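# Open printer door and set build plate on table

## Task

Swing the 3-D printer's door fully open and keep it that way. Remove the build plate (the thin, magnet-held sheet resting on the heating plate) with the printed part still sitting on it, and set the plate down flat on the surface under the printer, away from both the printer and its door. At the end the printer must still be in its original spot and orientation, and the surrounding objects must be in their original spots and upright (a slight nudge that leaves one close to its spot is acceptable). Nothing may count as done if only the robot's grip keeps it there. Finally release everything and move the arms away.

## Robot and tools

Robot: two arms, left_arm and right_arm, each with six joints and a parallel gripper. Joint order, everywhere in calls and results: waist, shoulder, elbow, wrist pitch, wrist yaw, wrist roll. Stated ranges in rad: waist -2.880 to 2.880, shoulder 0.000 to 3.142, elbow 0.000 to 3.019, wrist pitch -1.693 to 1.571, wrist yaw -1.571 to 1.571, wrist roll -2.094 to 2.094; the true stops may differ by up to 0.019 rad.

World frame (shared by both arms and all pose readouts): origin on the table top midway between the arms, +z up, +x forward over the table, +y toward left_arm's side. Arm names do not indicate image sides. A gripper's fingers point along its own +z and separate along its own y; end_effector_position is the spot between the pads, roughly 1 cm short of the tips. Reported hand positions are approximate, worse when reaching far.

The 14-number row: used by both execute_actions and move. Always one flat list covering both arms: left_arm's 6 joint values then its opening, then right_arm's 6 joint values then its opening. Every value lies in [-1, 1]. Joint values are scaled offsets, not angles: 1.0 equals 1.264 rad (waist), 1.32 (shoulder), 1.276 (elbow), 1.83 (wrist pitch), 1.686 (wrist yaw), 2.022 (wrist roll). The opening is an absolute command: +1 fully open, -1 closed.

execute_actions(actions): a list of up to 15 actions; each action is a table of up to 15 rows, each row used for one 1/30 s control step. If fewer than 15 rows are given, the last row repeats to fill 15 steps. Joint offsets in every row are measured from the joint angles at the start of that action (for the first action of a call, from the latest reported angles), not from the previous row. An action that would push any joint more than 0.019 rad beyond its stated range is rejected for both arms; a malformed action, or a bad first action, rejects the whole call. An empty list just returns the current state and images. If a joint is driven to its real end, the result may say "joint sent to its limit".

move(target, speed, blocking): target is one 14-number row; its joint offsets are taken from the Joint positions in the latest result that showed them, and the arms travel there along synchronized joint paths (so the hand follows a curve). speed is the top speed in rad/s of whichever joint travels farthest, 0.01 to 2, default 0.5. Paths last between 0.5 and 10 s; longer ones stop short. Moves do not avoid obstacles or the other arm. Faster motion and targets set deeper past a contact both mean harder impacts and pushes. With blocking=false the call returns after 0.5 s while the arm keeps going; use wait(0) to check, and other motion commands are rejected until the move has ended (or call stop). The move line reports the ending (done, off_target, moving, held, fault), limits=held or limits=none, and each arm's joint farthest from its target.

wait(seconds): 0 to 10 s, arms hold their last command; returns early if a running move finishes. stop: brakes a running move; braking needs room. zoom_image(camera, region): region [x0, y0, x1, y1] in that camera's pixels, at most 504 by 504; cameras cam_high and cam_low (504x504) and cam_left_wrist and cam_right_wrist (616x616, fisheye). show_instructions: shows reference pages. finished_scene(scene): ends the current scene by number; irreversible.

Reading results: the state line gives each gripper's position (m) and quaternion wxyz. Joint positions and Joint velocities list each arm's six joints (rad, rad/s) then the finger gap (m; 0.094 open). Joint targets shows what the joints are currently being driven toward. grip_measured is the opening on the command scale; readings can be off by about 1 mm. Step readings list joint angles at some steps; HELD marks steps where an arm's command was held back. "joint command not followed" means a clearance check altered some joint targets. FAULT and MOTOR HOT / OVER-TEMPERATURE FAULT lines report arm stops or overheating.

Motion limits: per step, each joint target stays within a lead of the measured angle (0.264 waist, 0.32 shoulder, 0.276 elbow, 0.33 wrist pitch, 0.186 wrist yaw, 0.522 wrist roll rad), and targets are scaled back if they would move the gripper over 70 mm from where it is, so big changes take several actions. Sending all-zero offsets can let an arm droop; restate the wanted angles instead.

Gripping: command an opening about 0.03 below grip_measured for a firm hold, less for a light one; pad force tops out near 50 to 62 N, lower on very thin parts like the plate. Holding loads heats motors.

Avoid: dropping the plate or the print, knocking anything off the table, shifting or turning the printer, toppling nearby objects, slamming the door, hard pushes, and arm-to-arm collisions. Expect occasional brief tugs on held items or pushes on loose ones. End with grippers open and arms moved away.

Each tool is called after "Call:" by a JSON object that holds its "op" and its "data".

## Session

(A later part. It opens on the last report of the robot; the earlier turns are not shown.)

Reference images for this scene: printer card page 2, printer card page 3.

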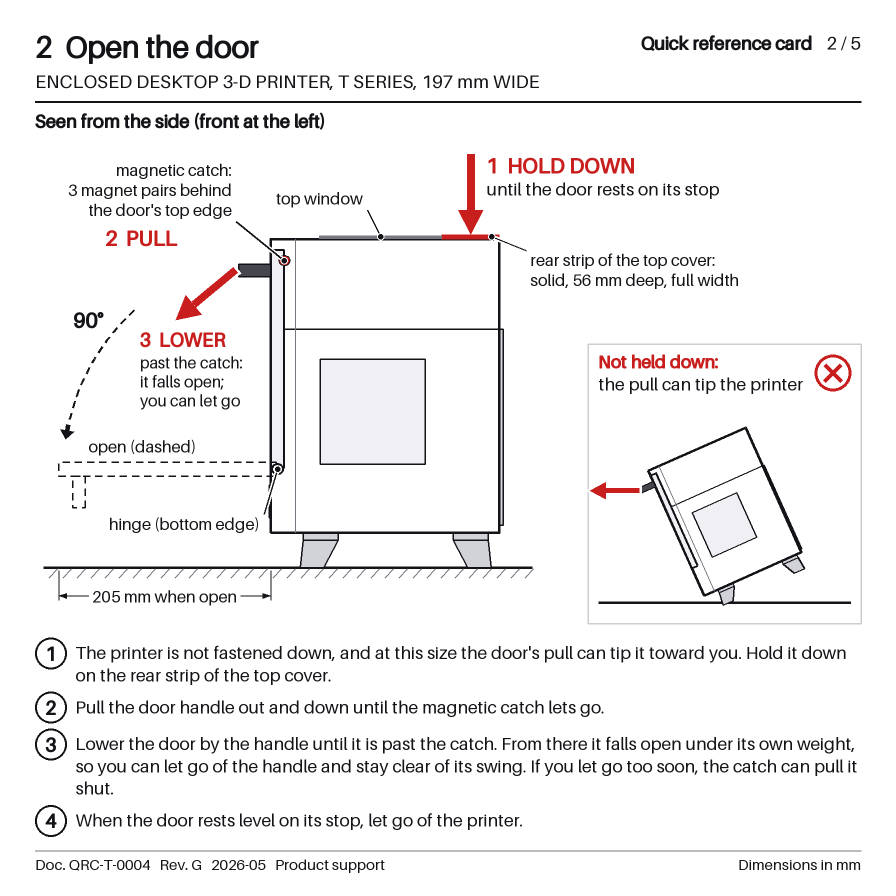

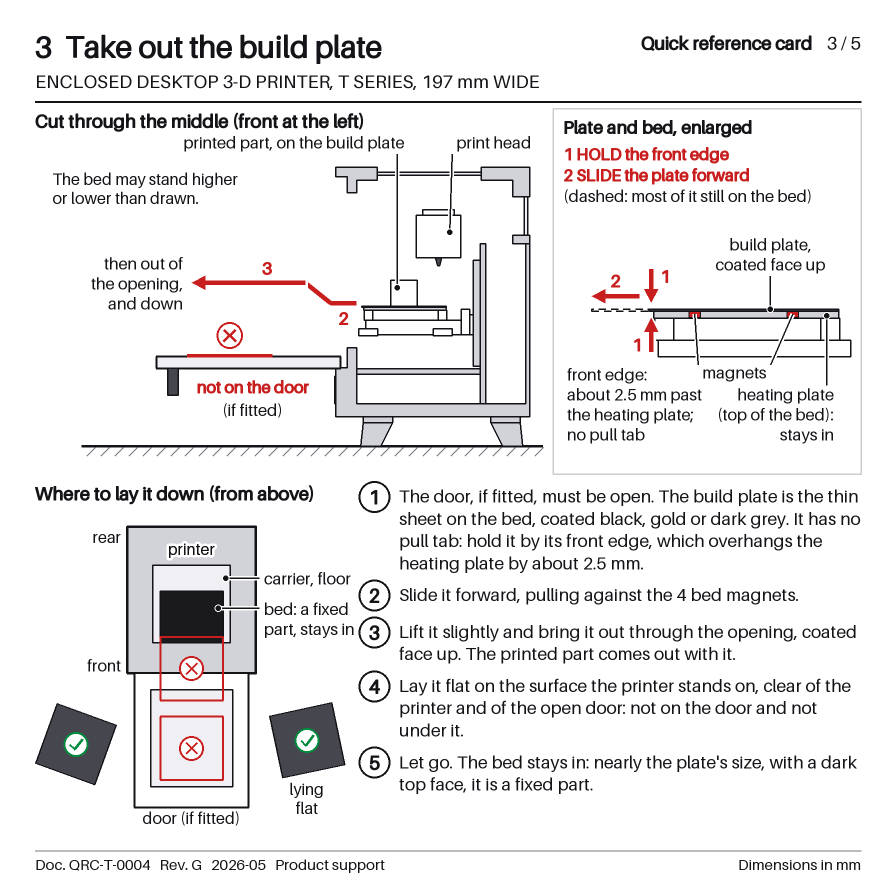

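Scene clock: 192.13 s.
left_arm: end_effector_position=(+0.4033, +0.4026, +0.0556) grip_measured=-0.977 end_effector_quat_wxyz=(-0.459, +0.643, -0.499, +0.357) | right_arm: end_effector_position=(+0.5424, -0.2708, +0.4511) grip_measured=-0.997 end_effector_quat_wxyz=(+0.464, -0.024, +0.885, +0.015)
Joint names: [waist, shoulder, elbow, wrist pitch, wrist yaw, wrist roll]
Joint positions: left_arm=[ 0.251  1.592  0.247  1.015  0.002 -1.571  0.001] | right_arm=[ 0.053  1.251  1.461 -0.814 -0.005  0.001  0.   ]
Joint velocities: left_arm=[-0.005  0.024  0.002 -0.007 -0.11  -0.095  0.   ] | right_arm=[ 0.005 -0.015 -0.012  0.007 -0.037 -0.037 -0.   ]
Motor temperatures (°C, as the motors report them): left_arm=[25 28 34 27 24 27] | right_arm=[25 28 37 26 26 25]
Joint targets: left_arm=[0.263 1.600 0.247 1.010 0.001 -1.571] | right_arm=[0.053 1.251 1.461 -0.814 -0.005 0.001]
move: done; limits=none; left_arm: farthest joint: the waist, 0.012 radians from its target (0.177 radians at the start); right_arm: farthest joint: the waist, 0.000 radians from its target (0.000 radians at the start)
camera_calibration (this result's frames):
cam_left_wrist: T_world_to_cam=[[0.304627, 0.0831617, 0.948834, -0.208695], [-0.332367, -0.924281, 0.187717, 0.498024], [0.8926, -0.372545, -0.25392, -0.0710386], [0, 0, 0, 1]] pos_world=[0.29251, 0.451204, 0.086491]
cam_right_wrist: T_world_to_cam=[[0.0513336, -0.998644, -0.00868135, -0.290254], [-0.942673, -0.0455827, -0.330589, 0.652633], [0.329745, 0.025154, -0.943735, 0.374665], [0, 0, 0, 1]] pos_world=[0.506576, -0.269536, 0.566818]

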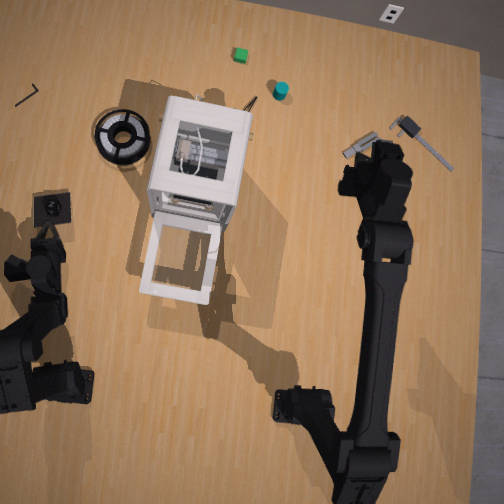

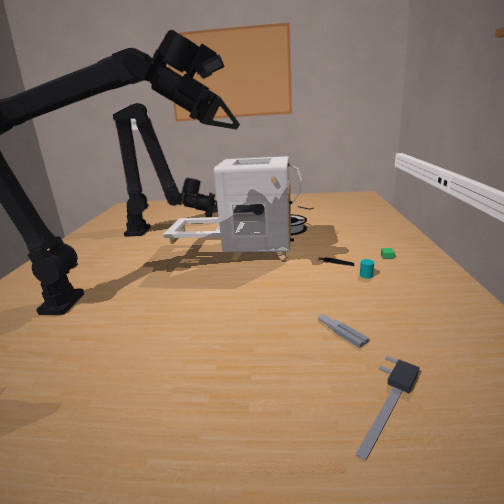

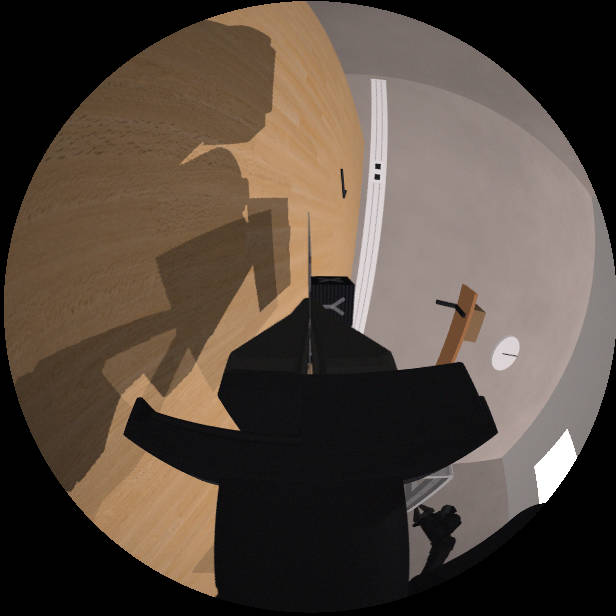

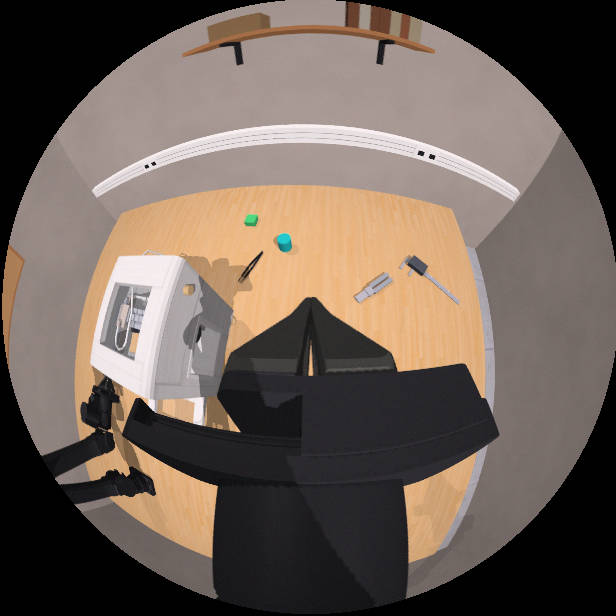

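Call:
{"op": "move", "data": {"target": [0,0,0,-0.042,0,0,-1, 0,0,0,0,0,0,-1], "speed": 0.05}}

Call:
{"op": "move", "data": {"target": [0,0,0,-0.045,0,0,-0.85, 0,0,0,0,0,0,-1], "speed": 0.05}}

Call:
{"op": "move", "data": {"target": [0,-0.2,0,-0.3,0,0,-0.85, 0,0,0,0,0,0,-1], "speed": 0.15}}

Scene clock: 194.93 s.
left_arm: end_effector_position=(+0.3973, +0.4010, +0.0395) grip_measured=-0.977 end_effector_quat_wxyz=(-0.436, +0.658, -0.511, +0.340) | right_arm: end_effector_position=(+0.5424, -0.2708, +0.4511) grip_measured=-0.997 end_effector_quat_wxyz=(+0.464, -0.024, +0.885, +0.015)
Joint names: [waist, shoulder, elbow, wrist pitch, wrist yaw, wrist roll]
Joint positions: left_arm=[ 0.251  1.592  0.247  0.945  0.002 -1.571  0.001] | right_arm=[ 0.053  1.251  1.461 -0.814 -0.005  0.001  0.   ]
Joint velocities: left_arm=[ 0.005 -0.015  0.012 -0.012 -0.066 -0.007 -0.   ] | right_arm=[-0.005  0.005  0.012 -0.012 -0.037  0.037 -0.   ]
Motor temperatures (°C, as the motors report them): left_arm=[25 28 34 27 24 27] | right_arm=[25 28 37 26 26 25]
Joint targets: left_arm=[0.251 1.592 0.247 0.938 0.002 -1.571] | right_arm=[0.053 1.251 1.461 -0.814 -0.005 0.001]
move: done; limits=none; left_arm: farthest joint: the wrist pitch, 0.007 radians from its target (0.077 radians at the start); right_arm: farthest joint: the waist, 0.000 radians from its target (0.000 radians at the start)
camera_calibration (this result's frames):
cam_left_wrist: T_world_to_cam=[[0.368331, 0.0995063, 0.924354, -0.222353], [-0.318299, -0.920671, 0.225944, 0.489099], [0.873509, -0.377443, -0.307439, -0.0587041], [0, 0, 0, 1]] pos_world=[0.288858, 0.450267, 0.0769764]
cam_right_wrist: T_world_to_cam=[[0.0513336, -0.998644, -0.00868135, -0.290254], [-0.942673, -0.0455827, -0.330589, 0.652633], [0.329745, 0.025154, -0.943735, 0.374665], [0, 0, 0, 1]] pos_world=[0.506576, -0.269536, 0.566818]

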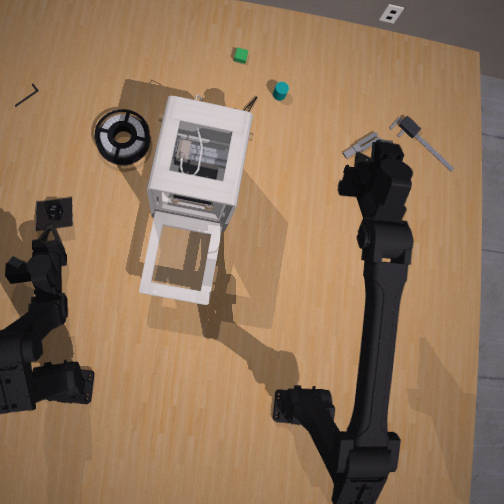

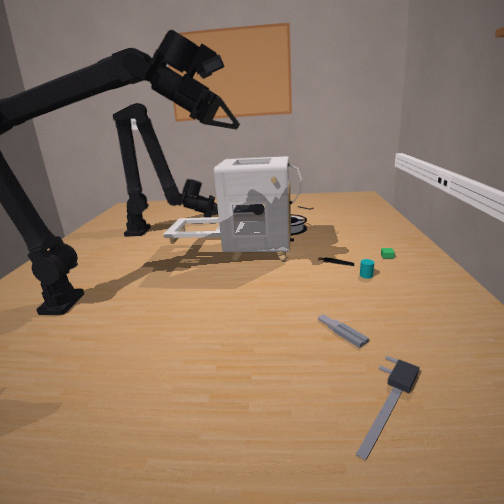

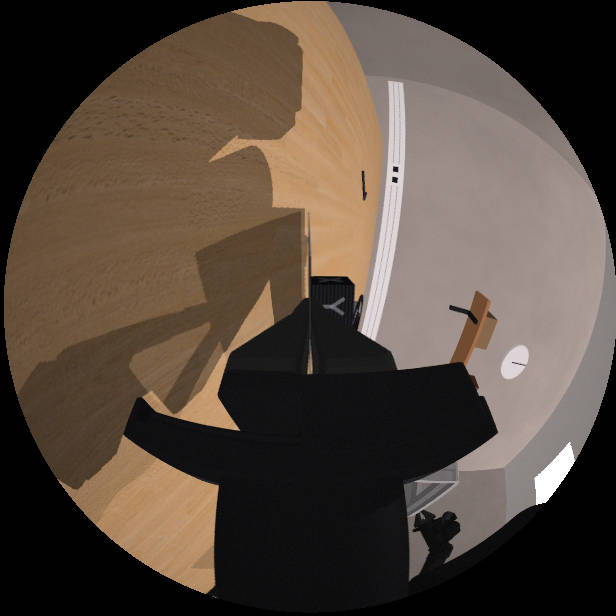

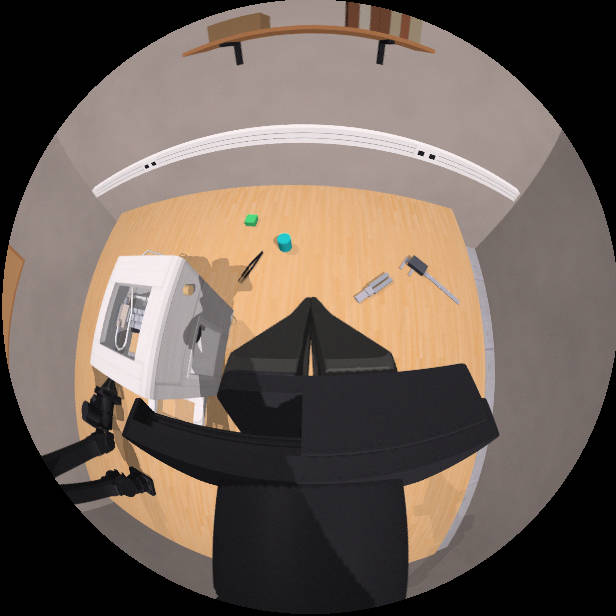

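Scene clock: 196.83 s.
left_arm: end_effector_position=(+0.3900, +0.3992, +0.0234) grip_measured=-0.852 end_effector_quat_wxyz=(-0.412, +0.674, -0.523, +0.321) | right_arm: end_effector_position=(+0.5424, -0.2708, +0.4511) grip_measured=-0.997 end_effector_quat_wxyz=(+0.464, -0.024, +0.885, +0.015)
Joint names: [waist, shoulder, elbow, wrist pitch, wrist yaw, wrist roll]
Joint positions: left_arm=[ 0.251  1.592  0.247  0.873  0.002 -1.571  0.007] | right_arm=[ 0.053  1.251  1.461 -0.814 -0.005  0.001  0.   ]
Joint velocities: left_arm=[-0.015  0.005  0.002 -0.012  0.051 -0.051  0.001] | right_arm=[-0.005 -0.005  0.002  0.002 -0.051 -0.066  0.001]
Motor temperatures (°C, as the motors report them): left_arm=[25 28 34 27 24 27] | right_arm=[25 28 37 26 26 25]
Joint targets: left_arm=[0.251 1.592 0.247 0.863 0.002 -1.571] | right_arm=[0.053 1.251 1.461 -0.814 -0.005 0.001]
move: done; limits=none; left_arm: farthest joint: the wrist pitch, 0.010 radians from its target (0.082 radians at the start); right_arm: farthest joint: the waist, 0.000 radians from its target (0.000 radians at the start)
camera_calibration (this result's frames):
cam_left_wrist: T_world_to_cam=[[0.431869, 0.115808, 0.89447, -0.235236], [-0.301181, -0.916279, 0.264049, 0.479378], [0.850164, -0.383432, -0.360834, -0.0452531], [0, 0, 0, 1]] pos_world=[0.284443, 0.449135, 0.0675034]
cam_right_wrist: T_world_to_cam=[[0.0513336, -0.998644, -0.00868135, -0.290254], [-0.942673, -0.0455827, -0.330589, 0.652633], [0.329745, 0.025154, -0.943735, 0.374665], [0, 0, 0, 1]] pos_world=[0.506576, -0.269536, 0.566818]

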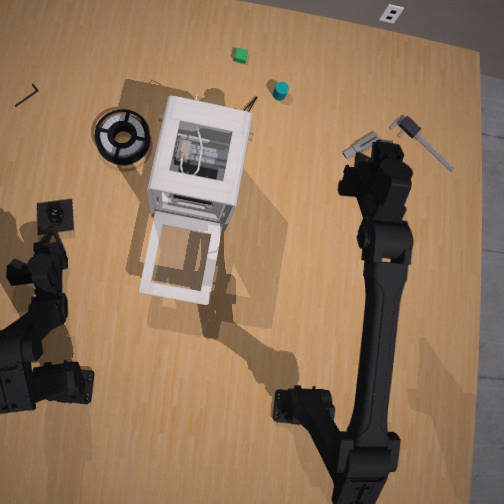

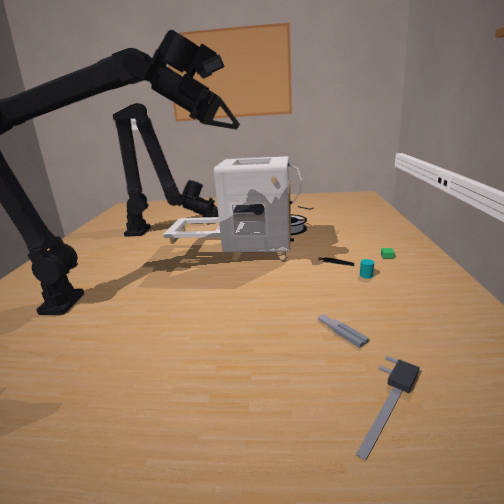

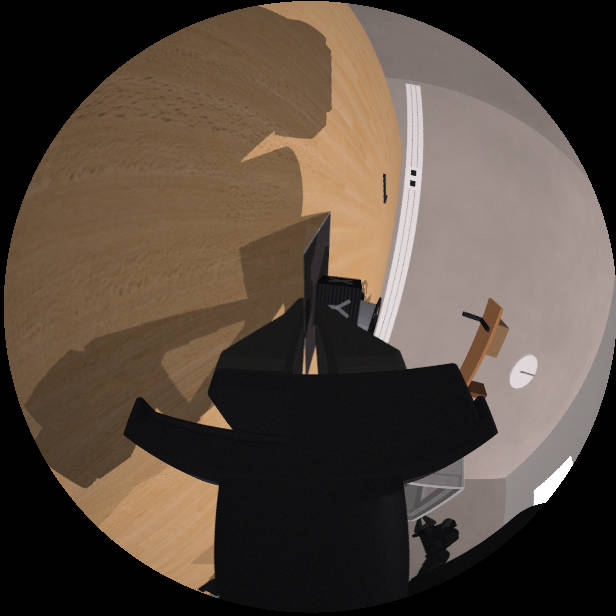

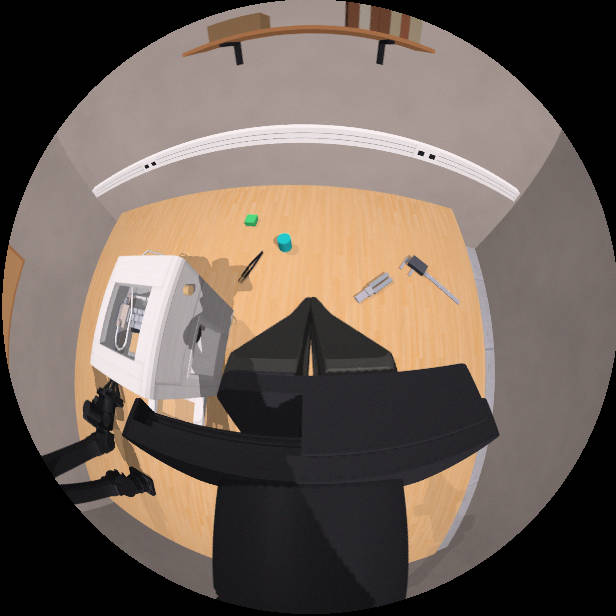

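Scene clock: 200.83 s.
left_arm: end_effector_position=(+0.3457, +0.3878, +0.0089) grip_measured=-0.852 end_effector_quat_wxyz=(-0.314, +0.724, -0.562, +0.245) | right_arm: end_effector_position=(+0.5424, -0.2708, +0.4511) grip_measured=-0.997 end_effector_quat_wxyz=(+0.464, -0.024, +0.885, +0.015)
Joint names: [waist, shoulder, elbow, wrist pitch, wrist yaw, wrist roll]
Joint positions: left_arm=[ 0.251  1.333  0.247  0.336  0.002 -1.571  0.007] | right_arm=[ 0.053  1.251  1.461 -0.814 -0.005  0.001  0.   ]
Joint velocities: left_arm=[-0.015  0.005 -0.002 -0.002 -0.007 -0.022 -0.   ] | right_arm=[-0.005 -0.015 -0.017 -0.022 -0.007 -0.007 -0.001]
Motor temperatures (°C, as the motors report them): left_arm=[25 28 34 26 24 27] | right_arm=[25 28 37 26 26 25]
Joint targets: left_arm=[0.251 1.328 0.247 0.324 0.002 -1.571] | right_arm=[0.053 1.251 1.461 -0.814 -0.005 0.001]
move: done; limits=none; left_arm: farthest joint: the wrist pitch, 0.012 radians from its target (0.549 radians at the start); right_arm: farthest joint: the waist, 0.000 radians from its target (0.000 radians at the start)
camera_calibration (this result's frames):
cam_left_wrist: T_world_to_cam=[[0.653081, 0.172564, 0.737364, -0.298819], [-0.211637, -0.893305, 0.396505, 0.418397], [0.727114, -0.415003, -0.54688, 0.0392688], [0, 0, 0, 1]] pos_world=[0.255148, 0.441618, 0.0759176]
cam_right_wrist: T_world_to_cam=[[0.0513336, -0.998644, -0.00868135, -0.290254], [-0.942673, -0.0455827, -0.330589, 0.652633], [0.329745, 0.025154, -0.943735, 0.374665], [0, 0, 0, 1]] pos_world=[0.506576, -0.269536, 0.566818]

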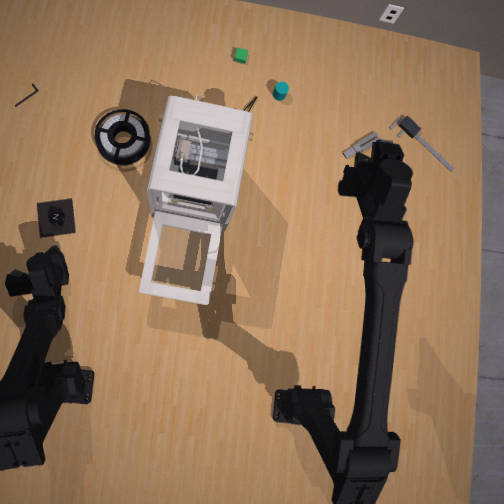

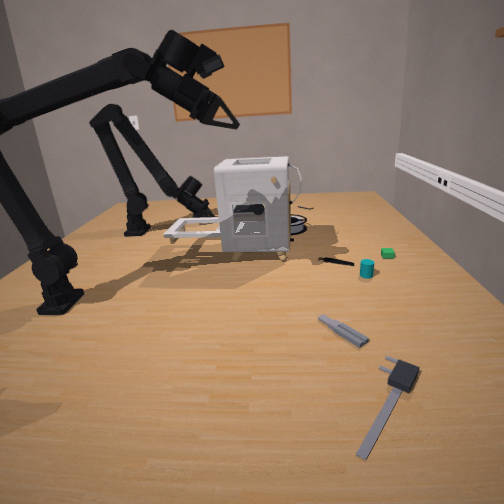

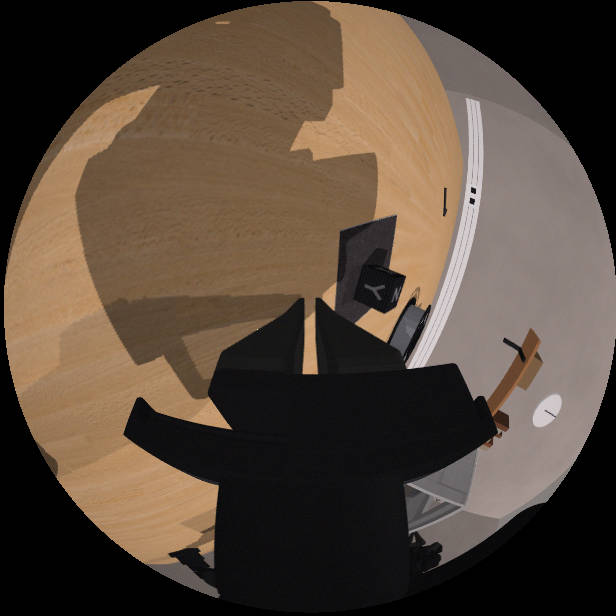

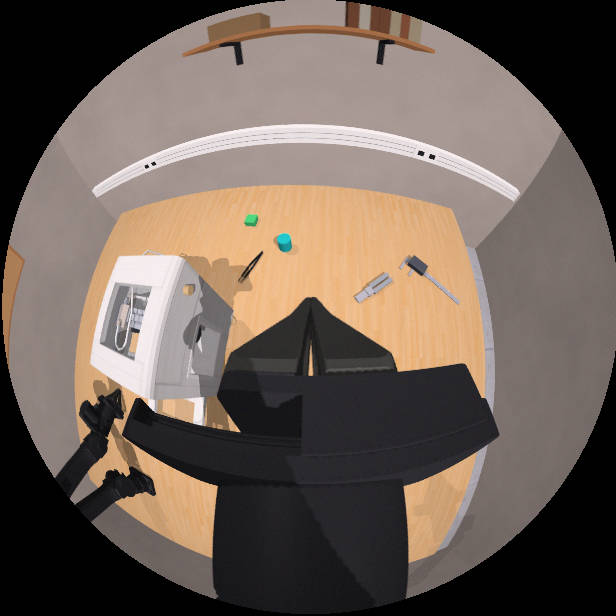

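Call:
{"op": "move", "data": {"target": [0,-0.3,0,0,0,0,-0.85, 0,0,0,0,0,0,-1]}}

Call:
{"op": "finished_scene", "data": {"scene": 2}}

Scene clock: 205.10 s.
left_arm: end_effector_position=(+0.3659, +0.3930, +0.1497) grip_measured=-0.852 end_effector_quat_wxyz=(-0.453, +0.647, -0.502, +0.353) | right_arm: end_effector_position=(+0.5424, -0.2708, +0.4511) grip_measured=-0.997 end_effector_quat_wxyz=(+0.464, -0.024, +0.885, +0.015)
Joint names: [waist, shoulder, elbow, wrist pitch, wrist yaw, wrist roll]
Joint positions: left_arm=[ 0.251  0.931  0.247  0.336  0.002 -1.571  0.007] | right_arm=[ 0.053  1.251  1.461 -0.814 -0.005  0.001  0.   ]
Joint velocities: left_arm=[-0.005 -0.015  0.012 -0.022 -0.051 -0.095  0.   ] | right_arm=[-0.005 -0.005 -0.012 -0.022 -0.051  0.022 -0.001]
Motor temperatures (°C, as the motors report them): left_arm=[25 28 34 26 24 27] | right_arm=[25 28 37 26 26 25]
Joint targets: left_arm=[0.251 0.937 0.247 0.336 0.002 -1.571] | right_arm=[0.053 1.251 1.461 -0.814 -0.005 0.001]
move: done; limits=none; left_arm: farthest joint: the shoulder, 0.006 radians from its target (0.396 radians at the start); right_arm: farthest joint: the waist, 0.000 radians from its target (0.000 radians at the start)
camera_calibration (this result's frames):
cam_left_wrist: T_world_to_cam=[[0.321055, 0.0873767, 0.943021, -0.292601], [-0.329021, -0.923422, 0.197577, 0.456058], [0.88807, -0.373707, -0.267721, -0.0132059], [0, 0, 0, 1]] pos_world=[0.255721, 0.441765, 0.182287]
cam_right_wrist: T_world_to_cam=[[0.0513336, -0.998644, -0.00868135, -0.290254], [-0.942673, -0.0455827, -0.330589, 0.652633], [0.329745, 0.025154, -0.943735, 0.374665], [0, 0, 0, 1]] pos_world=[0.506576, -0.269536, 0.566818]

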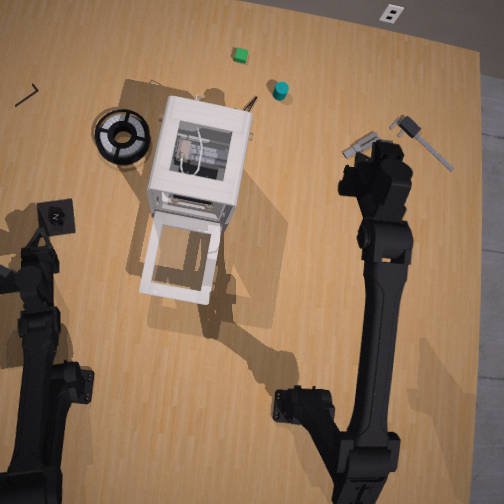

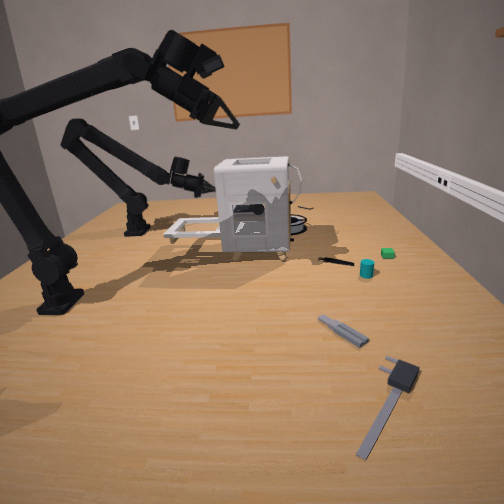

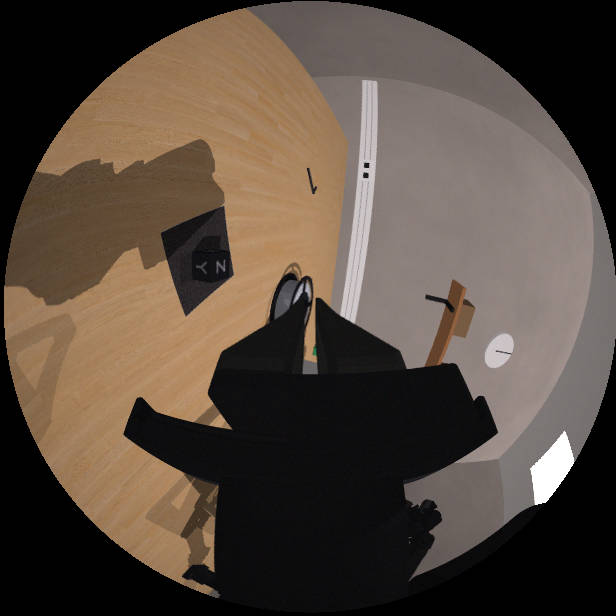

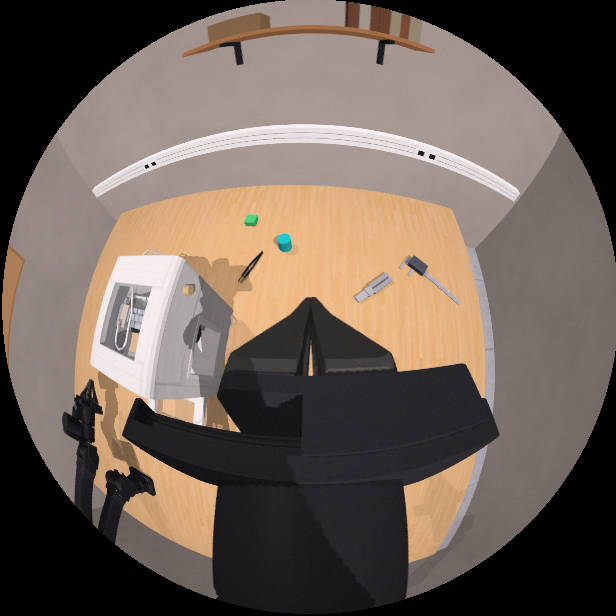

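The scene is finished: the task was done.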